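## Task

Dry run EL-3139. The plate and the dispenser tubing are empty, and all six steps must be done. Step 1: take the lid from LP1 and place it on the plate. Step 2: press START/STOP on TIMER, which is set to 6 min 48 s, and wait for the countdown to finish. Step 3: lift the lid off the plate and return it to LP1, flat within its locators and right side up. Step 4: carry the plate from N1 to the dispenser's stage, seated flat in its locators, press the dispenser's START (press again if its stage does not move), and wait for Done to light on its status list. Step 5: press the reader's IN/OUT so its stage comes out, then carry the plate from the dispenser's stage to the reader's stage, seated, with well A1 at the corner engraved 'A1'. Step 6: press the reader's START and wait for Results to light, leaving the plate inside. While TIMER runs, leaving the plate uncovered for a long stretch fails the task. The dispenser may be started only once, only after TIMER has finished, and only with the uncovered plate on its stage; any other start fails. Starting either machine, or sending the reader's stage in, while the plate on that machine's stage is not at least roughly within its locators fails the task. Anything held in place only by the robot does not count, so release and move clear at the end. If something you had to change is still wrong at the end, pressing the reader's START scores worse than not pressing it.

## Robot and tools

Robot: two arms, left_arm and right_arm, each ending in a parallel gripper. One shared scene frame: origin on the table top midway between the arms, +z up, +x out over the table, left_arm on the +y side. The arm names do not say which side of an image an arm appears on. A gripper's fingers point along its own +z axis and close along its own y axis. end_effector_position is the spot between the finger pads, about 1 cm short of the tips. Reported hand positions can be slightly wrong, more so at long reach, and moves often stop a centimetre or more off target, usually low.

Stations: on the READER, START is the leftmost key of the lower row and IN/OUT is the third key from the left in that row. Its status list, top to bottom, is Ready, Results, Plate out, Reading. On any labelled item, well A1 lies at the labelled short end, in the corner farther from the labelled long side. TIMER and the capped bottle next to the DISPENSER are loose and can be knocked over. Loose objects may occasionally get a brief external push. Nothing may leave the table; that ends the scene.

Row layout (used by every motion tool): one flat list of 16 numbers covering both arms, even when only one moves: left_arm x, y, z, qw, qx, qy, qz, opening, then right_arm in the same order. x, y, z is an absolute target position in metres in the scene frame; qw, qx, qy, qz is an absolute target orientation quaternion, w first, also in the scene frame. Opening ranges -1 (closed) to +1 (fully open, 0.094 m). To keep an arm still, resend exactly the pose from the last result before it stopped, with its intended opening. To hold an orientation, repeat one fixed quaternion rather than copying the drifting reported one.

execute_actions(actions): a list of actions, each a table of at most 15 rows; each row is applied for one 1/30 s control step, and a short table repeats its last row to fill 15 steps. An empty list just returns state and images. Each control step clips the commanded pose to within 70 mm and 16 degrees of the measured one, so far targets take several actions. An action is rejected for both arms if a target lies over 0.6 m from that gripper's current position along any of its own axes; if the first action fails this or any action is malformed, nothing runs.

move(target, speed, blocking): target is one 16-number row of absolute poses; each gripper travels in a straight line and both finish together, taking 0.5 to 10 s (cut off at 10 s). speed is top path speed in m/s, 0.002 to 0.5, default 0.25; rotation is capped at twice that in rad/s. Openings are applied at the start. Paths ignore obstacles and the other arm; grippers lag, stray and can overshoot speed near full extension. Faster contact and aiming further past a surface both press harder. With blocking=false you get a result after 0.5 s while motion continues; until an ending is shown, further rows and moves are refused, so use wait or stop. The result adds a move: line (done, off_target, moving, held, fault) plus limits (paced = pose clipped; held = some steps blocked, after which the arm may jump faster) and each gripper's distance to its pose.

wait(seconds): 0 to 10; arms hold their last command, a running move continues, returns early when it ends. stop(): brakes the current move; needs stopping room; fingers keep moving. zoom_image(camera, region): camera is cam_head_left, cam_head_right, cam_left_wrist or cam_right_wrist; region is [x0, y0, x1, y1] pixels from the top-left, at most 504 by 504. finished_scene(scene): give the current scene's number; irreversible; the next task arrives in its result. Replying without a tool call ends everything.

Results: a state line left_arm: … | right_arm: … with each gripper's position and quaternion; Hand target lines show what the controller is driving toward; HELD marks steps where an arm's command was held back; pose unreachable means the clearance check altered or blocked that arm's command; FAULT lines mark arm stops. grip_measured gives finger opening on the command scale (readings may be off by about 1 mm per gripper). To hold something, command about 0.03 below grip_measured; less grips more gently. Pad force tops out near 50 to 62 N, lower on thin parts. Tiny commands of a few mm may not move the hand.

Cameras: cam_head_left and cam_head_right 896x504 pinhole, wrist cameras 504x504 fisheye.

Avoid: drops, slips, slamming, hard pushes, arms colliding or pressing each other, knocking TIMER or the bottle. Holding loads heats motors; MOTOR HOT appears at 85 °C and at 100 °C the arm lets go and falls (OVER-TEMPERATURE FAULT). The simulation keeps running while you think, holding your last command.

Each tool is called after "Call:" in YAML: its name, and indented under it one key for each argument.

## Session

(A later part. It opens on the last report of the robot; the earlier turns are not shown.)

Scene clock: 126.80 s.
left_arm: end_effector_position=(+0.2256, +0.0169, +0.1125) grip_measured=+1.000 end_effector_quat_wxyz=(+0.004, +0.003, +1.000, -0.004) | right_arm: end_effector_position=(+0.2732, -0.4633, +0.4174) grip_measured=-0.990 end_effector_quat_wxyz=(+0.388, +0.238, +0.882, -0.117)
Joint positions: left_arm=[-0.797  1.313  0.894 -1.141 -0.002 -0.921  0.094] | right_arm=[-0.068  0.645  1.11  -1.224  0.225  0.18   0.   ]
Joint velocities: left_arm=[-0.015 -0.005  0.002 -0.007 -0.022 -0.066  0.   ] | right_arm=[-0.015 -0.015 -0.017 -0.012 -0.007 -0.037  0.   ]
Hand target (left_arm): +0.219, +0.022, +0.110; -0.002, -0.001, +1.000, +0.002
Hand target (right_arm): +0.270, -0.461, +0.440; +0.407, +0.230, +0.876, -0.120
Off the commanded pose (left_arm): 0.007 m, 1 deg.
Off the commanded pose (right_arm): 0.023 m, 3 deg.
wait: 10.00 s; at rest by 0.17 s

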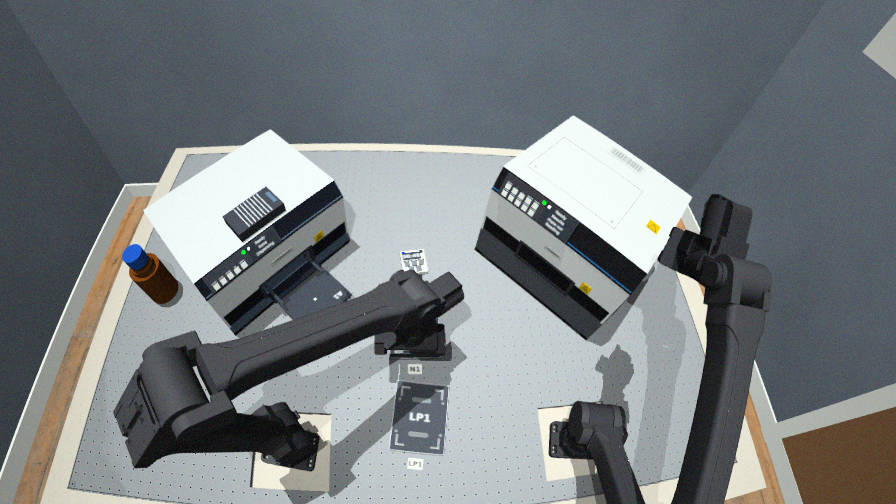

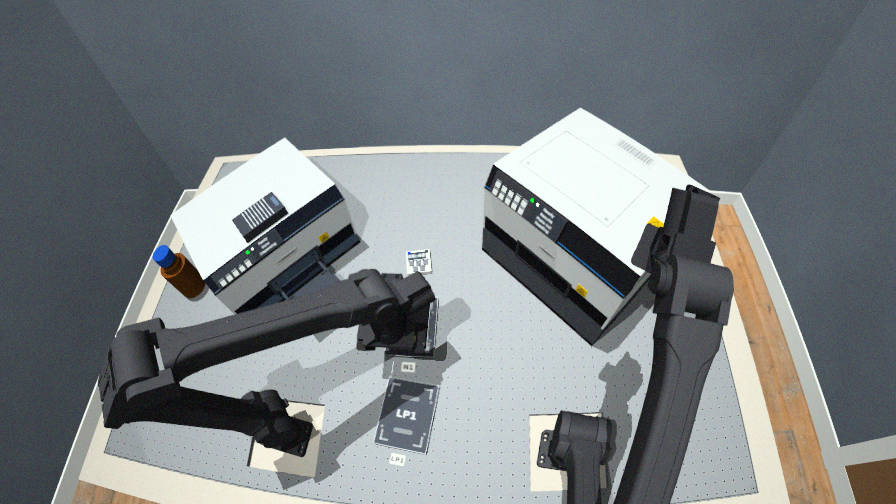

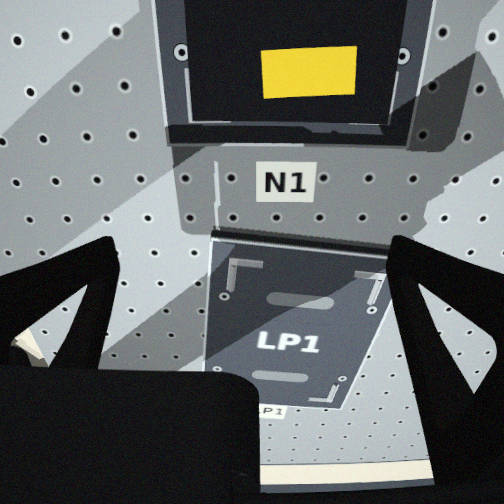

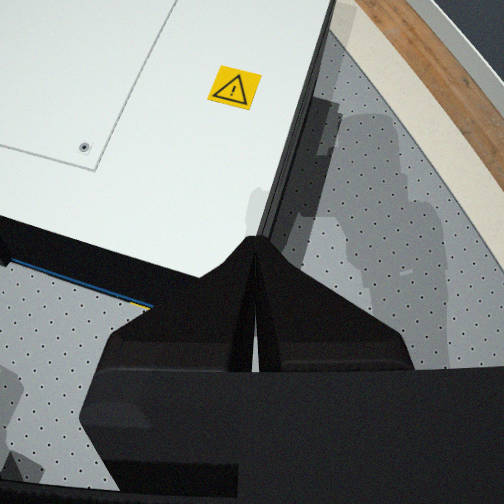

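Call:
wait:
  seconds: 10

Call:
wait:
  seconds: 10

Call:
wait:
  seconds: 10

Call:
wait:
  seconds: 10

Call:
wait:
  seconds: 10

Scene clock: 139.23 s.
left_arm: end_effector_position=(+0.2256, +0.0169, +0.1125) grip_measured=+1.000 end_effector_quat_wxyz=(+0.004, +0.003, +1.000, -0.004) | right_arm: end_effector_position=(+0.2732, -0.4633, +0.4174) grip_measured=-0.990 end_effector_quat_wxyz=(+0.388, +0.238, +0.882, -0.117)
Joint positions: left_arm=[-0.797  1.313  0.894 -1.141 -0.002 -0.921  0.094] | right_arm=[-0.068  0.645  1.11  -1.224  0.225  0.18   0.   ]
Joint velocities: left_arm=[ 0.005 -0.005 -0.017 -0.002 -0.066 -0.007  0.   ] | right_arm=[-0.005 -0.005 -0.017  0.012  0.022 -0.022 -0.   ]
Hand target (left_arm): +0.219, +0.022, +0.110; -0.002, -0.001, +1.000, +0.002
Hand target (right_arm): +0.270, -0.461, +0.440; +0.407, +0.230, +0.876, -0.120
Off the commanded pose (left_arm): 0.007 m, 1 deg.
Off the commanded pose (right_arm): 0.023 m, 3 deg.
wait: 10.00 s; at rest from the start

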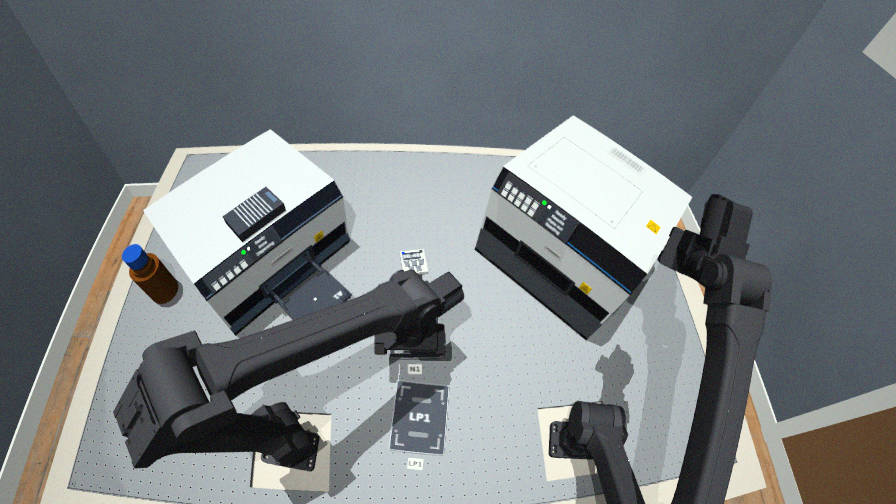

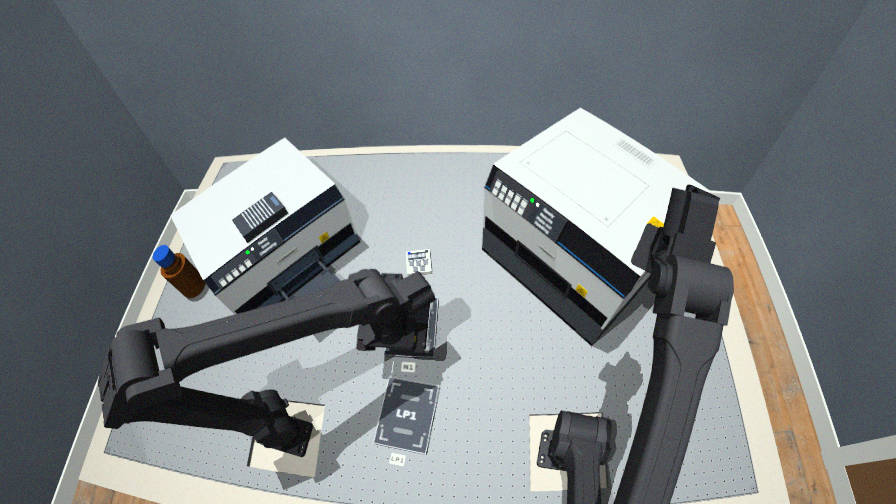

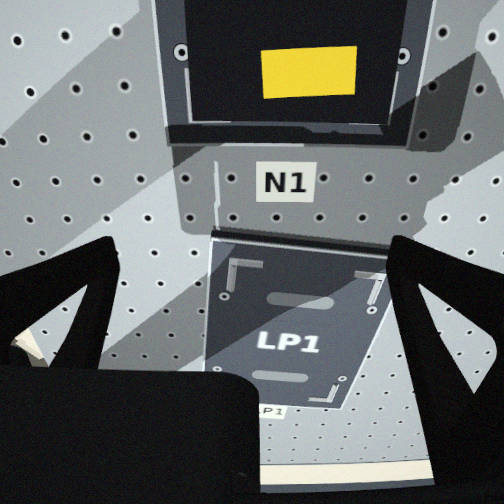

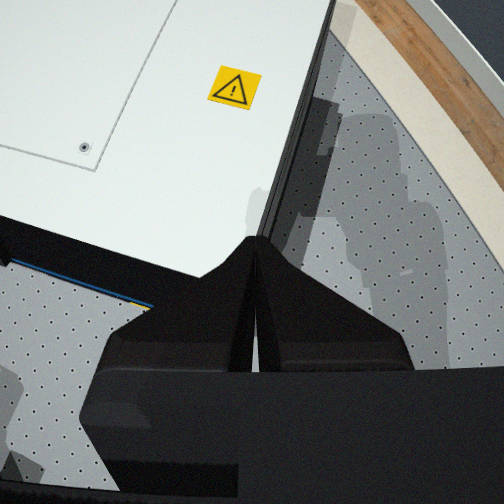

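Scene clock: 149.23 s.
left_arm: end_effector_position=(+0.2256, +0.0169, +0.1125) grip_measured=+1.000 end_effector_quat_wxyz=(+0.004, +0.003, +1.000, -0.004) | right_arm: end_effector_position=(+0.2732, -0.4633, +0.4174) grip_measured=-0.990 end_effector_quat_wxyz=(+0.388, +0.238, +0.882, -0.117)
Joint positions: left_arm=[-0.797  1.313  0.894 -1.141 -0.002 -0.921  0.094] | right_arm=[-0.068  0.645  1.11  -1.224  0.225  0.18   0.   ]
Joint velocities: left_arm=[-0.005 -0.005  0.012 -0.002  0.007 -0.022  0.   ] | right_arm=[-0.005 -0.015 -0.002  0.002 -0.007 -0.022  0.001]
Hand target (left_arm): +0.219, +0.022, +0.110; -0.002, -0.001, +1.000, +0.002
Hand target (right_arm): +0.270, -0.461, +0.440; +0.407, +0.230, +0.876, -0.120
Off the commanded pose (left_arm): 0.007 m, 1 deg.
Off the commanded pose (right_arm): 0.023 m, 3 deg.
wait: 10.00 s; at rest by 0.17 s

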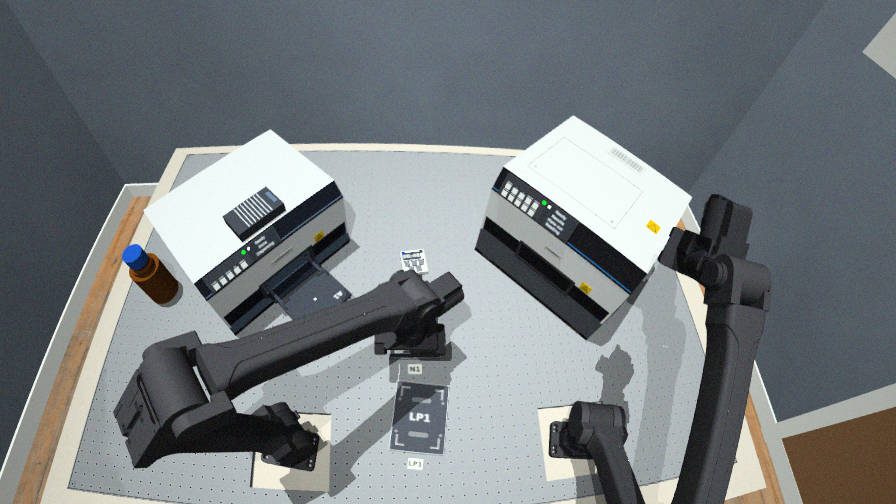

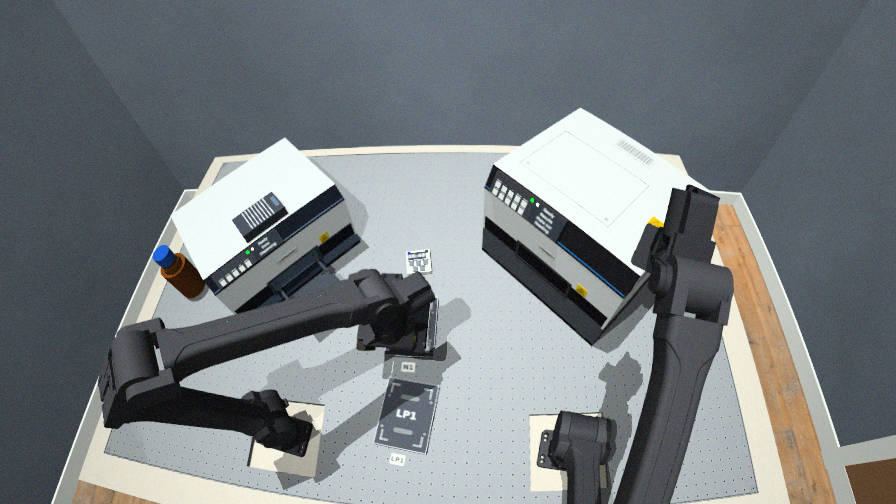

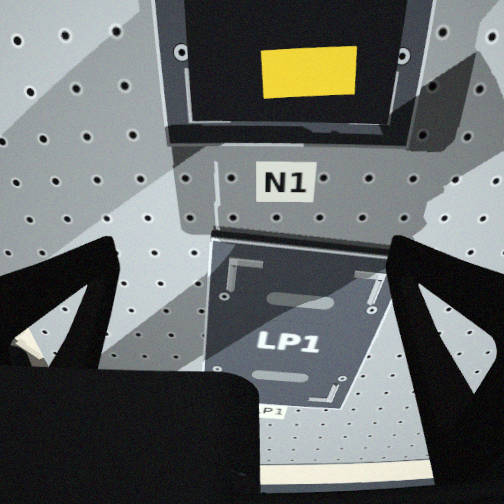

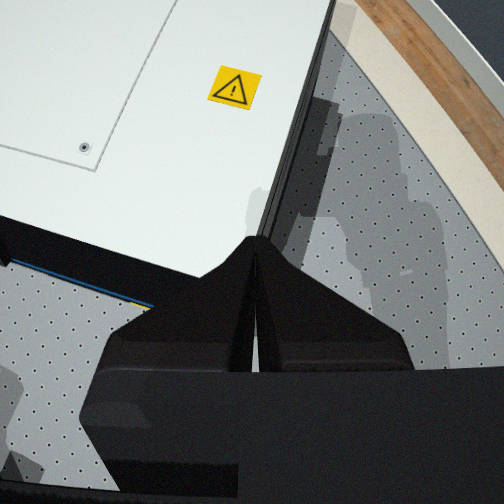

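Scene clock: 159.23 s.
left_arm: end_effector_position=(+0.2256, +0.0169, +0.1125) grip_measured=+1.000 end_effector_quat_wxyz=(+0.004, +0.003, +1.000, -0.004) | right_arm: end_effector_position=(+0.2732, -0.4633, +0.4174) grip_measured=-0.990 end_effector_quat_wxyz=(+0.388, +0.238, +0.882, -0.117)
Joint positions: left_arm=[-0.797  1.313  0.894 -1.141 -0.002 -0.921  0.094] | right_arm=[-0.068  0.645  1.11  -1.224  0.225  0.18   0.   ]
Joint velocities: left_arm=[ 0.005 -0.005  0.002 -0.002  0.007 -0.022  0.   ] | right_arm=[-0.005 -0.024 -0.017  0.007  0.066  0.007  0.   ]
Hand target (left_arm): +0.219, +0.022, +0.110; -0.002, -0.001, +1.000, +0.002
Hand target (right_arm): +0.270, -0.461, +0.440; +0.407, +0.230, +0.876, -0.120
Off the commanded pose (left_arm): 0.007 m, 1 deg.
Off the commanded pose (right_arm): 0.023 m, 3 deg.
wait: 10.00 s; at rest by 0.17 s

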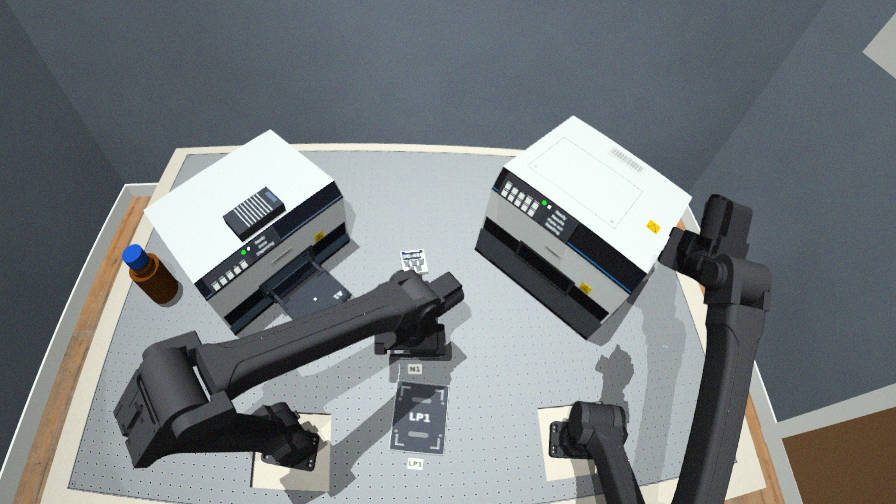

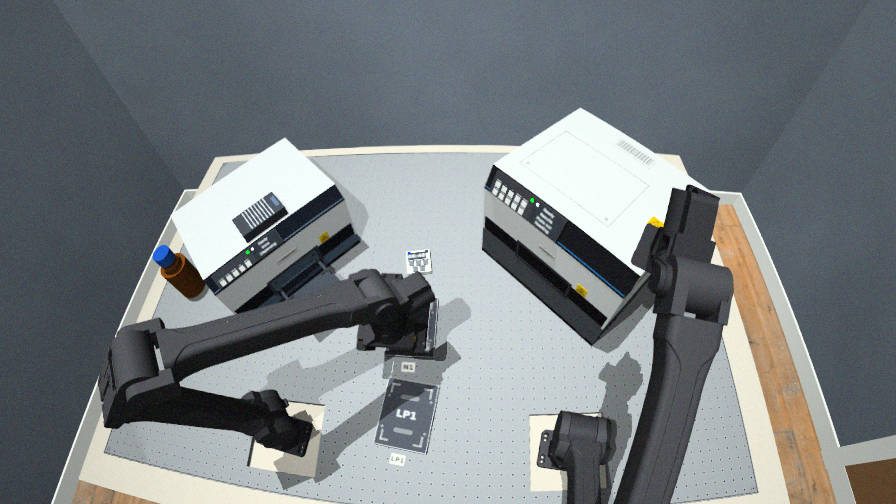

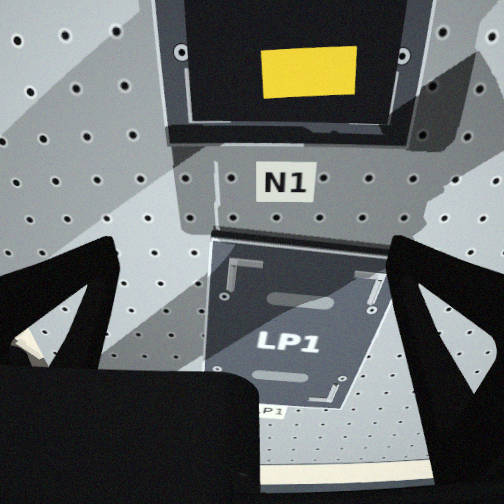

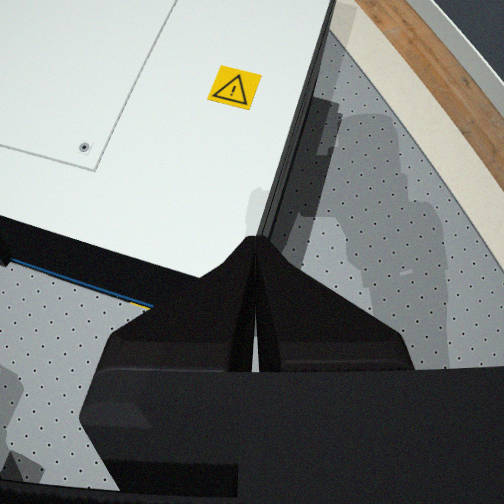

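Scene clock: 169.23 s.
left_arm: end_effector_position=(+0.2256, +0.0169, +0.1125) grip_measured=+1.000 end_effector_quat_wxyz=(+0.004, +0.003, +1.000, -0.004) | right_arm: end_effector_position=(+0.2732, -0.4633, +0.4174) grip_measured=-0.990 end_effector_quat_wxyz=(+0.388, +0.238, +0.882, -0.117)
Joint positions: left_arm=[-0.797  1.313  0.894 -1.141 -0.002 -0.921  0.094] | right_arm=[-0.068  0.645  1.11  -1.224  0.225  0.18   0.   ]
Joint velocities: left_arm=[-0.005 -0.015 -0.017  0.007 -0.037  0.066  0.   ] | right_arm=[-0.005 -0.015 -0.007  0.002  0.037  0.022 -0.   ]
Hand target (left_arm): +0.219, +0.022, +0.110; -0.002, -0.001, +1.000, +0.002
Hand target (right_arm): +0.270, -0.461, +0.440; +0.407, +0.230, +0.876, -0.120
Off the commanded pose (left_arm): 0.007 m, 1 deg.
Off the commanded pose (right_arm): 0.023 m, 3 deg.
wait: 10.00 s; at rest by 0.17 s

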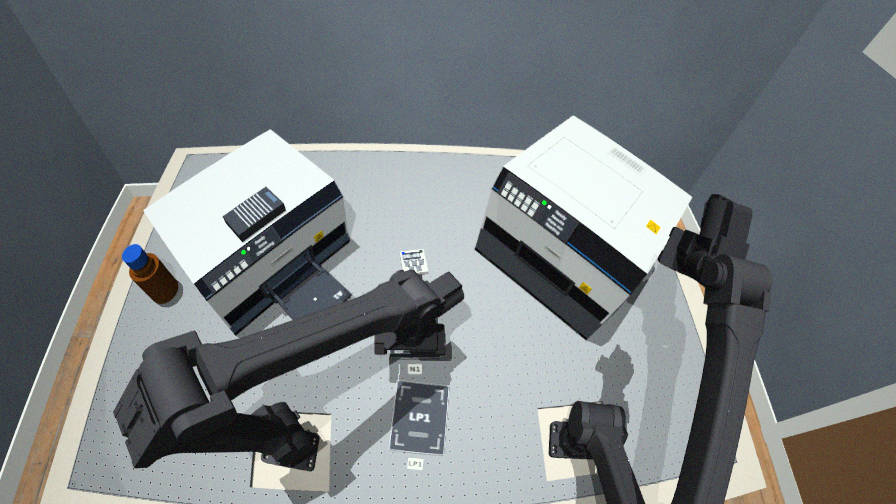

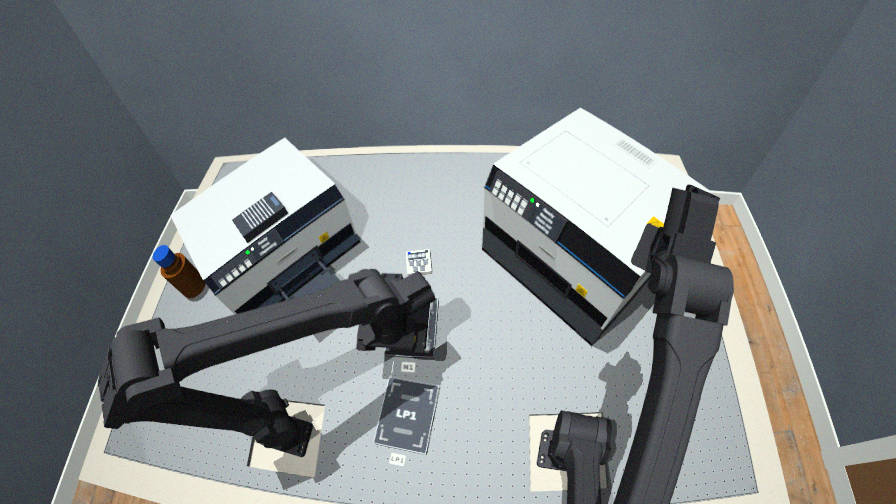

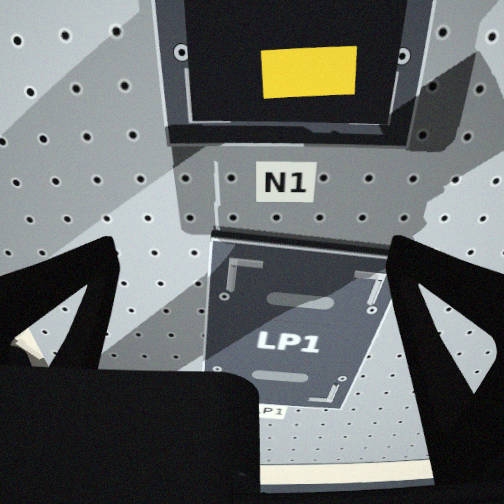

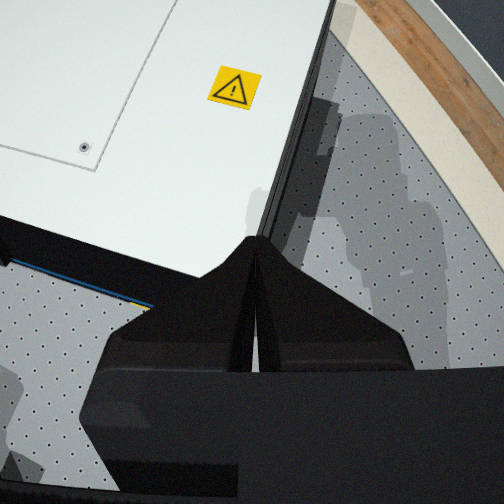

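Scene clock: 179.23 s.
left_arm: end_effector_position=(+0.2256, +0.0169, +0.1125) grip_measured=+1.000 end_effector_quat_wxyz=(+0.004, +0.003, +1.000, -0.004) | right_arm: end_effector_position=(+0.2732, -0.4633, +0.4174) grip_measured=-0.990 end_effector_quat_wxyz=(+0.388, +0.238, +0.882, -0.117)
Joint positions: left_arm=[-0.797  1.313  0.894 -1.141 -0.002 -0.921  0.094] | right_arm=[-0.068  0.645  1.11  -1.224  0.225  0.18   0.   ]
Joint velocities: left_arm=[-0.005 -0.015  0.007  0.007 -0.095 -0.022  0.   ] | right_arm=[-0.015 -0.024  0.012 -0.012 -0.037  0.007 -0.   ]
Hand target (left_arm): +0.219, +0.022, +0.110; -0.002, -0.001, +1.000, +0.002
Hand target (right_arm): +0.270, -0.461, +0.440; +0.407, +0.230, +0.876, -0.120
Off the commanded pose (left_arm): 0.007 m, 1 deg.
Off the commanded pose (right_arm): 0.023 m, 3 deg.
wait: 10.00 s; at rest by 0.17 s

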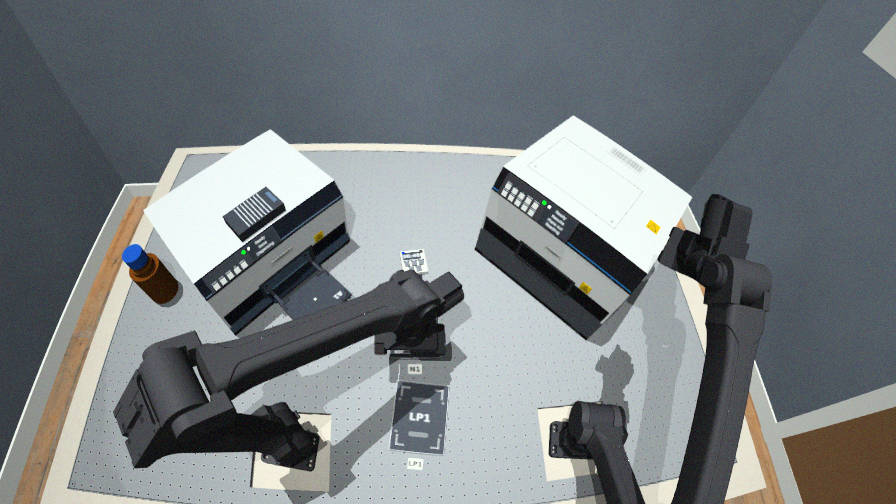

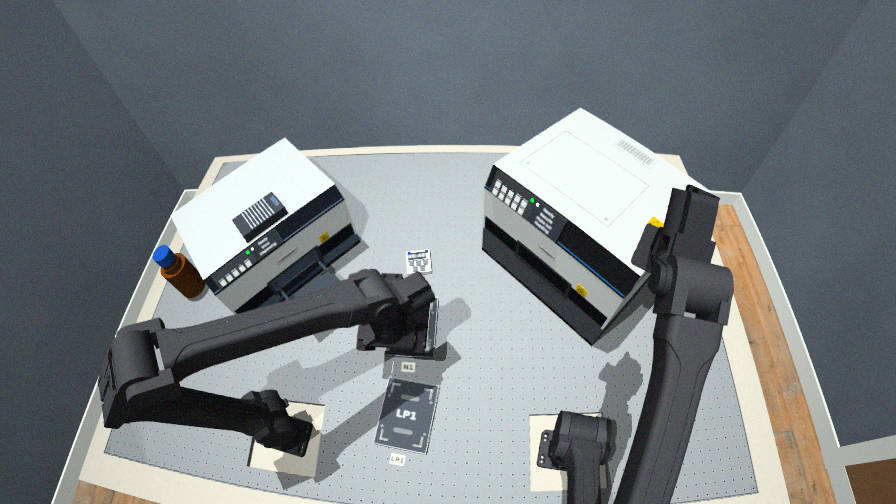

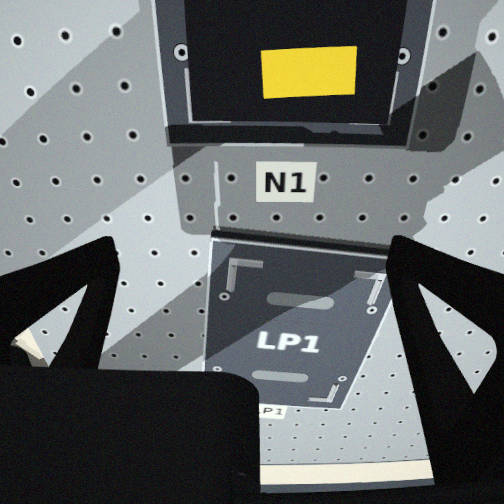

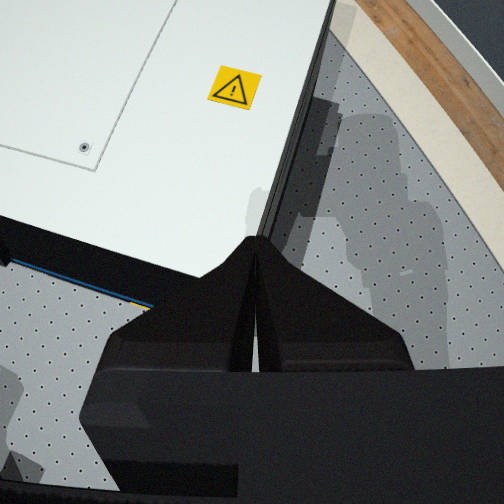

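Call:
wait:
  seconds: 10

Scene clock: 190.87 s.
left_arm: end_effector_position=(+0.2256, +0.0169, +0.1125) grip_measured=+1.000 end_effector_quat_wxyz=(+0.004, +0.003, +1.000, -0.004) | right_arm: end_effector_position=(+0.2732, -0.4633, +0.4174) grip_measured=-0.990 end_effector_quat_wxyz=(+0.388, +0.238, +0.882, -0.117)
Joint positions: left_arm=[-0.797  1.313  0.894 -1.141 -0.002 -0.921  0.094] | right_arm=[-0.068  0.645  1.11  -1.224  0.225  0.18   0.   ]
Joint velocities: left_arm=[-0.005 -0.015  0.012  0.007 -0.037  0.022  0.   ] | right_arm=[-0.005 -0.015 -0.007  0.007 -0.007  0.022  0.   ]
Hand target (left_arm): +0.219, +0.022, +0.110; -0.002, -0.001, +1.000, +0.002
Hand target (right_arm): +0.270, -0.461, +0.440; +0.407, +0.230, +0.876, -0.120
Off the commanded pose (left_arm): 0.007 m, 1 deg.
Off the commanded pose (right_arm): 0.023 m, 3 deg.
wait: 10.00 s; at rest from the start

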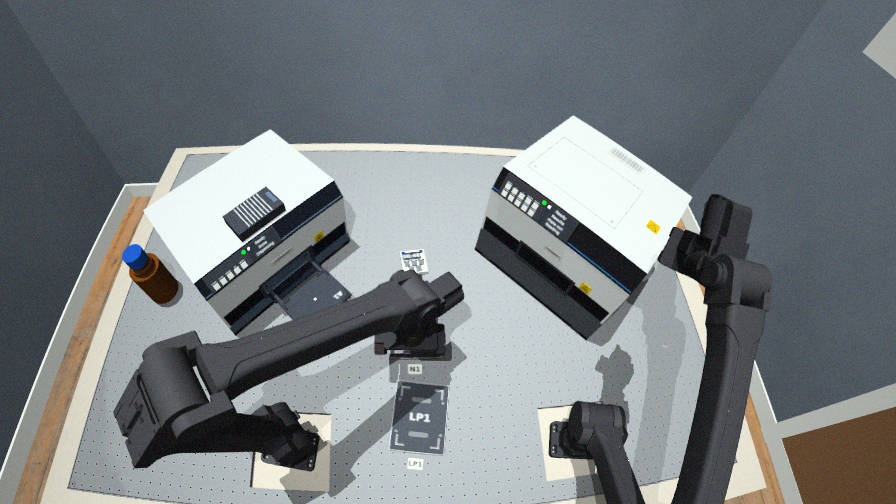

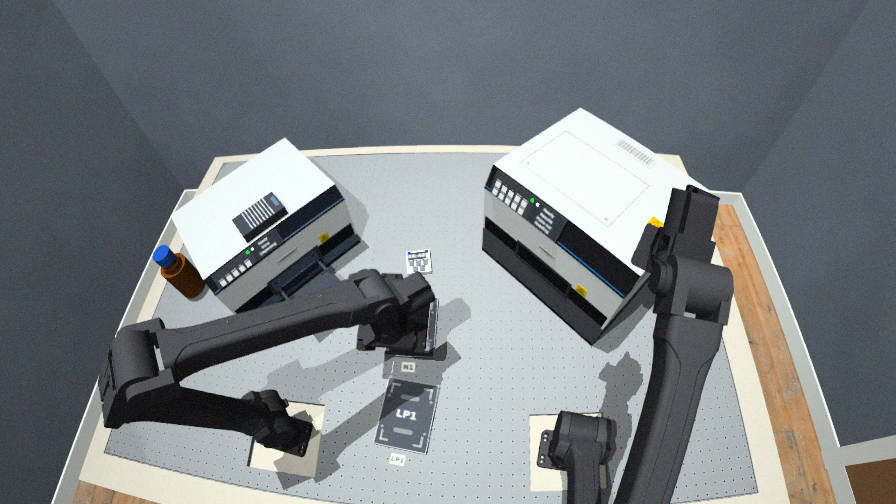

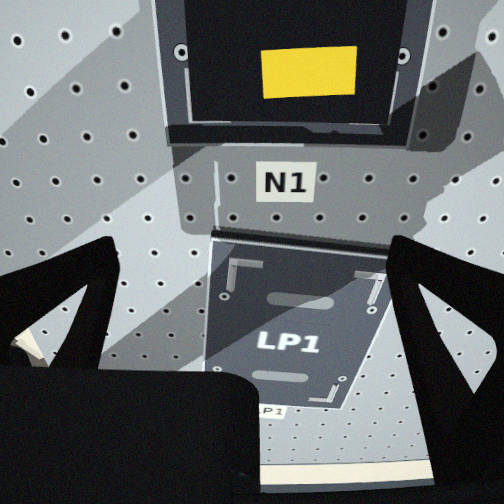

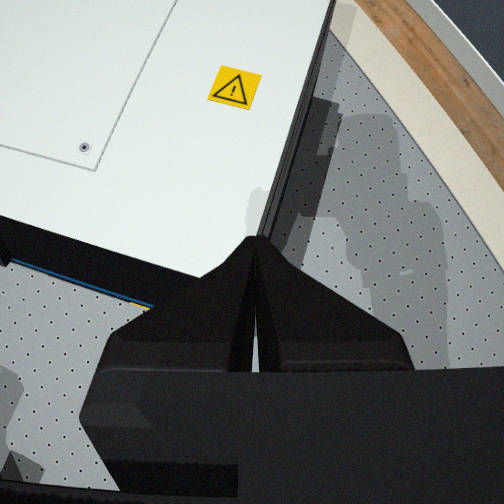

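Call:
wait:
  seconds: 10

Scene clock: 201.63 s.
left_arm: end_effector_position=(+0.2256, +0.0169, +0.1125) grip_measured=+1.000 end_effector_quat_wxyz=(+0.004, +0.003, +1.000, -0.004) | right_arm: end_effector_position=(+0.2732, -0.4633, +0.4174) grip_measured=-0.990 end_effector_quat_wxyz=(+0.388, +0.238, +0.882, -0.117)
Joint positions: left_arm=[-0.797  1.313  0.894 -1.141 -0.002 -0.921  0.094] | right_arm=[-0.068  0.645  1.11  -1.224  0.225  0.18   0.   ]
Joint velocities: left_arm=[ 0.005 -0.005  0.007  0.012 -0.037 -0.022  0.   ] | right_arm=[ 0.005 -0.005 -0.007 -0.007 -0.022  0.022  0.   ]
Hand target (left_arm): +0.219, +0.022, +0.110; -0.002, -0.001, +1.000, +0.002
Hand target (right_arm): +0.270, -0.461, +0.440; +0.407, +0.230, +0.876, -0.120
Off the commanded pose (left_arm): 0.007 m, 1 deg.
Off the commanded pose (right_arm): 0.023 m, 3 deg.
wait: 10.00 s; at rest from the start

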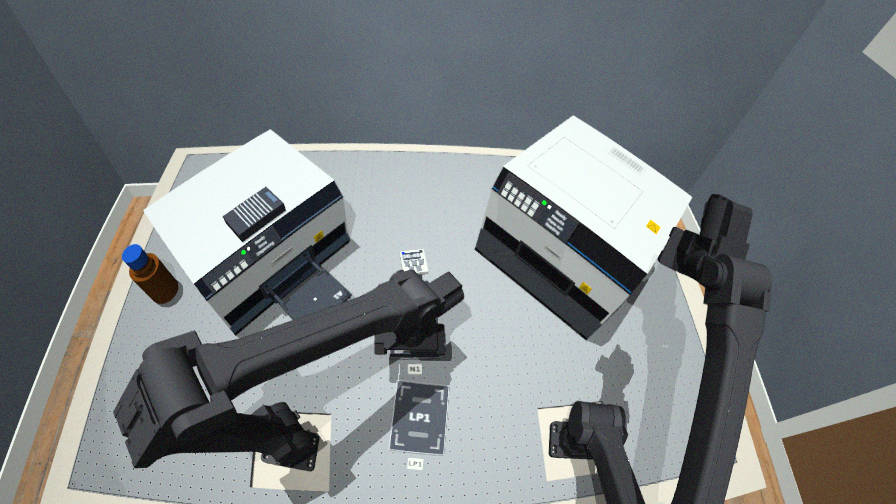

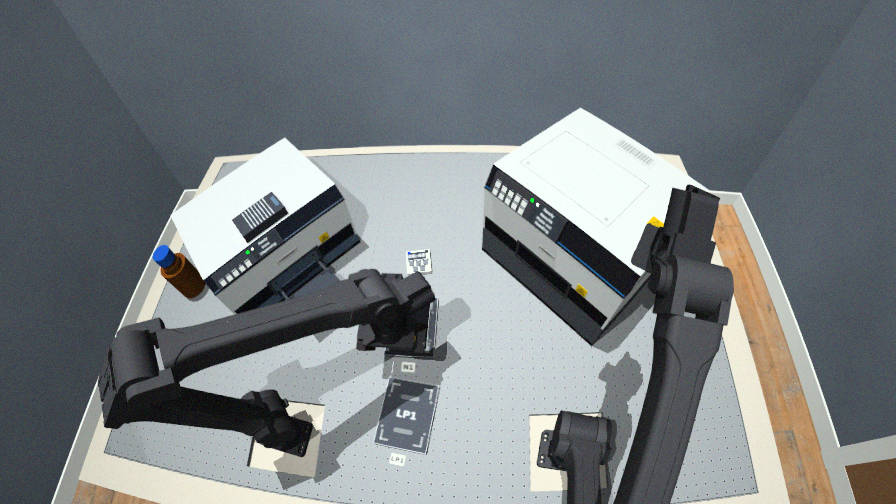

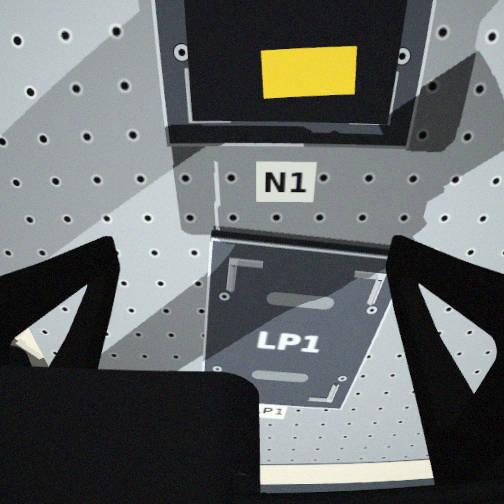

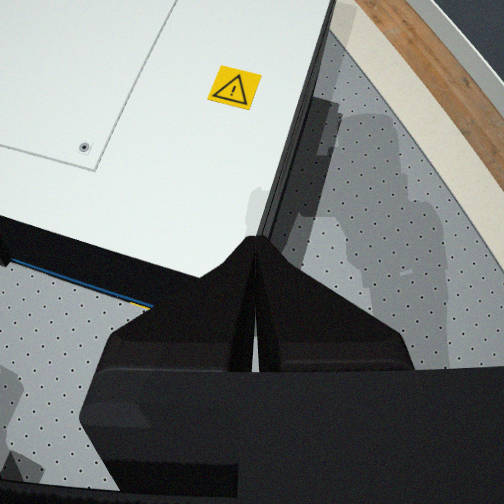

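Call:
wait:
  seconds: 10

Scene clock: 212.43 s.
left_arm: end_effector_position=(+0.2256, +0.0169, +0.1125) grip_measured=+1.000 end_effector_quat_wxyz=(+0.004, +0.003, +1.000, -0.004) | right_arm: end_effector_position=(+0.2732, -0.4633, +0.4174) grip_measured=-0.990 end_effector_quat_wxyz=(+0.388, +0.238, +0.882, -0.117)
Joint positions: left_arm=[-0.797  1.313  0.894 -1.141 -0.002 -0.921  0.094] | right_arm=[-0.068  0.645  1.11  -1.224  0.225  0.18   0.   ]
Joint velocities: left_arm=[-0.015 -0.015  0.012  0.002  0.066 -0.066  0.   ] | right_arm=[-0.005 -0.015 -0.017  0.007 -0.051 -0.007 -0.   ]
Hand target (left_arm): +0.219, +0.022, +0.110; -0.002, -0.001, +1.000, +0.002
Hand target (right_arm): +0.270, -0.461, +0.440; +0.407, +0.230, +0.876, -0.120
Off the commanded pose (left_arm): 0.007 m, 1 deg.
Off the commanded pose (right_arm): 0.023 m, 3 deg.
wait: 10.00 s; at rest from the start

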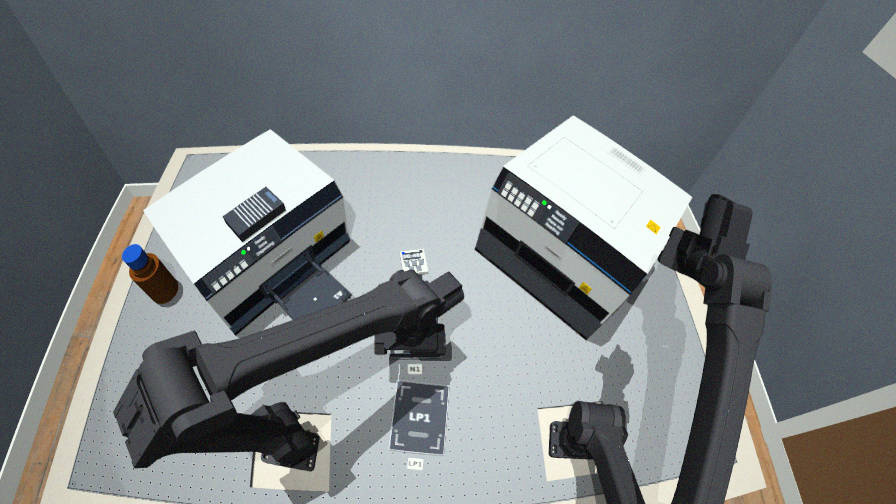

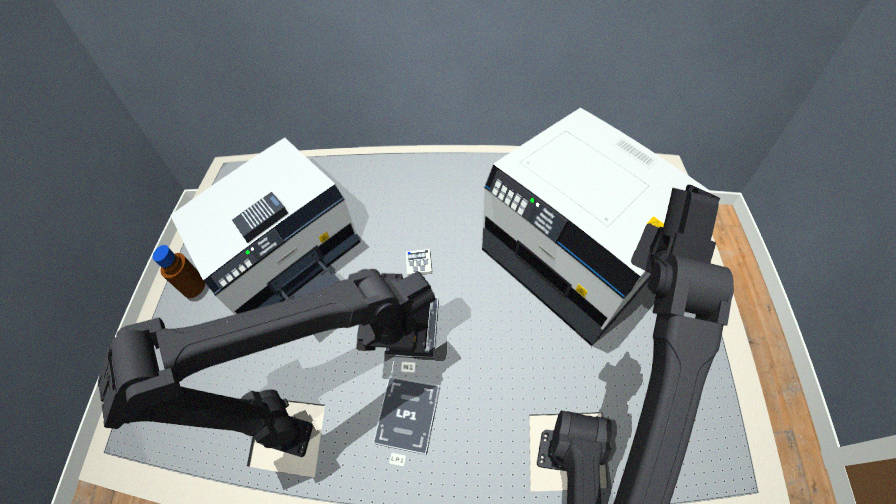

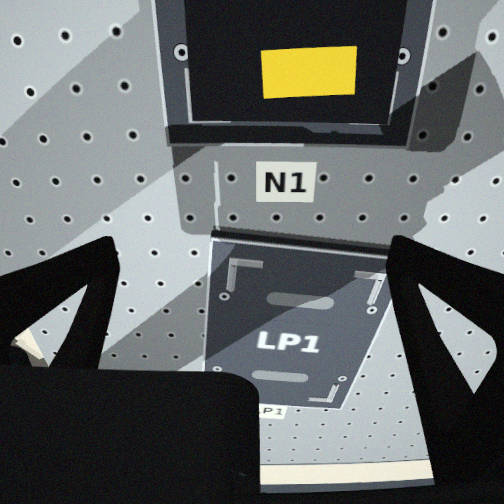

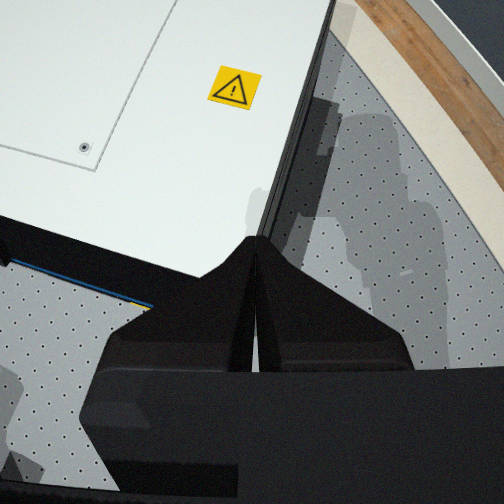

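Call:
wait:
  seconds: 10

Scene clock: 223.00 s.
left_arm: end_effector_position=(+0.2256, +0.0169, +0.1125) grip_measured=+1.000 end_effector_quat_wxyz=(+0.004, +0.003, +1.000, -0.004) | right_arm: end_effector_position=(+0.2732, -0.4633, +0.4174) grip_measured=-0.990 end_effector_quat_wxyz=(+0.388, +0.238, +0.882, -0.117)
Joint positions: left_arm=[-0.797  1.313  0.894 -1.141 -0.002 -0.921  0.094] | right_arm=[-0.068  0.645  1.11  -1.224  0.225  0.18   0.   ]
Joint velocities: left_arm=[ 0.015 -0.005 -0.012  0.002  0.022 -0.051  0.   ] | right_arm=[-0.005  0.015  0.012 -0.007  0.007 -0.037 -0.001]
Hand target (left_arm): +0.219, +0.022, +0.110; -0.002, -0.001, +1.000, +0.002
Hand target (right_arm): +0.270, -0.461, +0.440; +0.407, +0.230, +0.876, -0.120
Off the commanded pose (left_arm): 0.007 m, 1 deg.
Off the commanded pose (right_arm): 0.023 m, 3 deg.
wait: 10.00 s; at rest from the start

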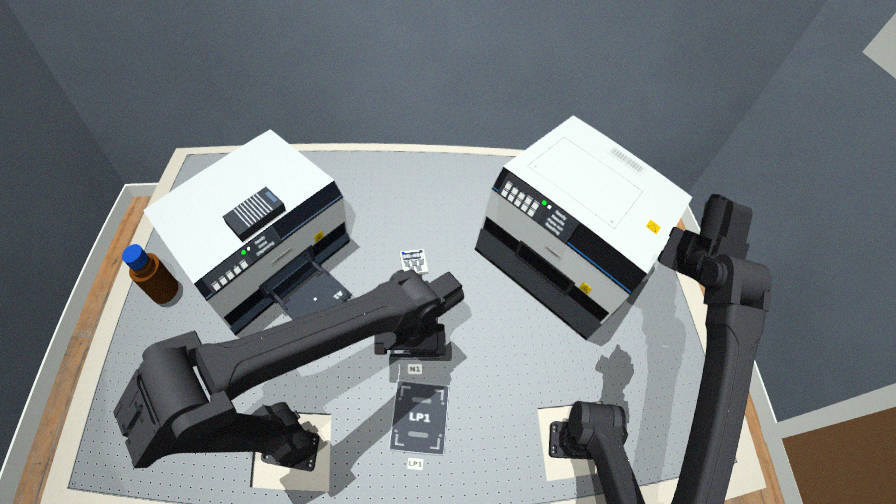

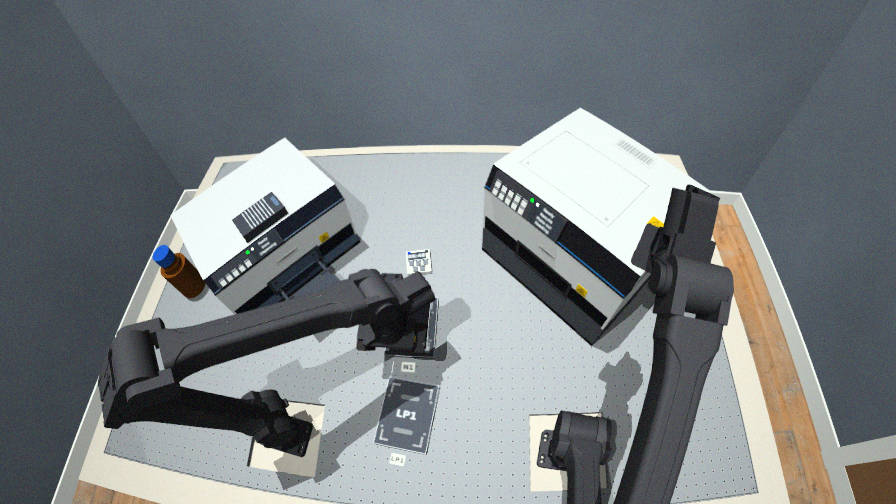

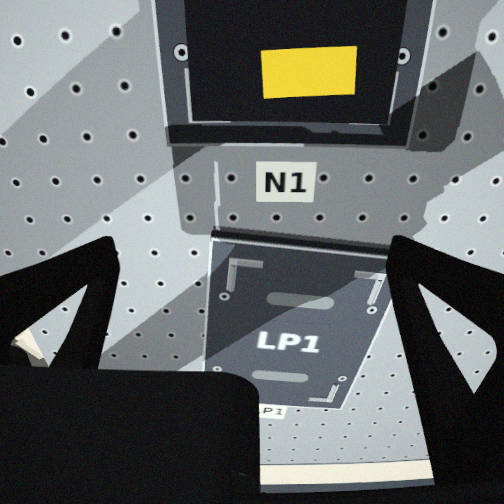

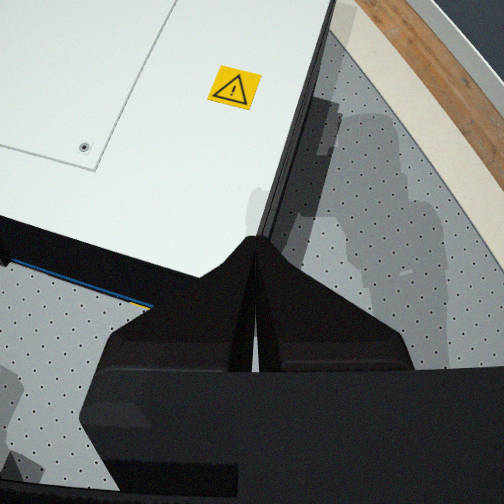

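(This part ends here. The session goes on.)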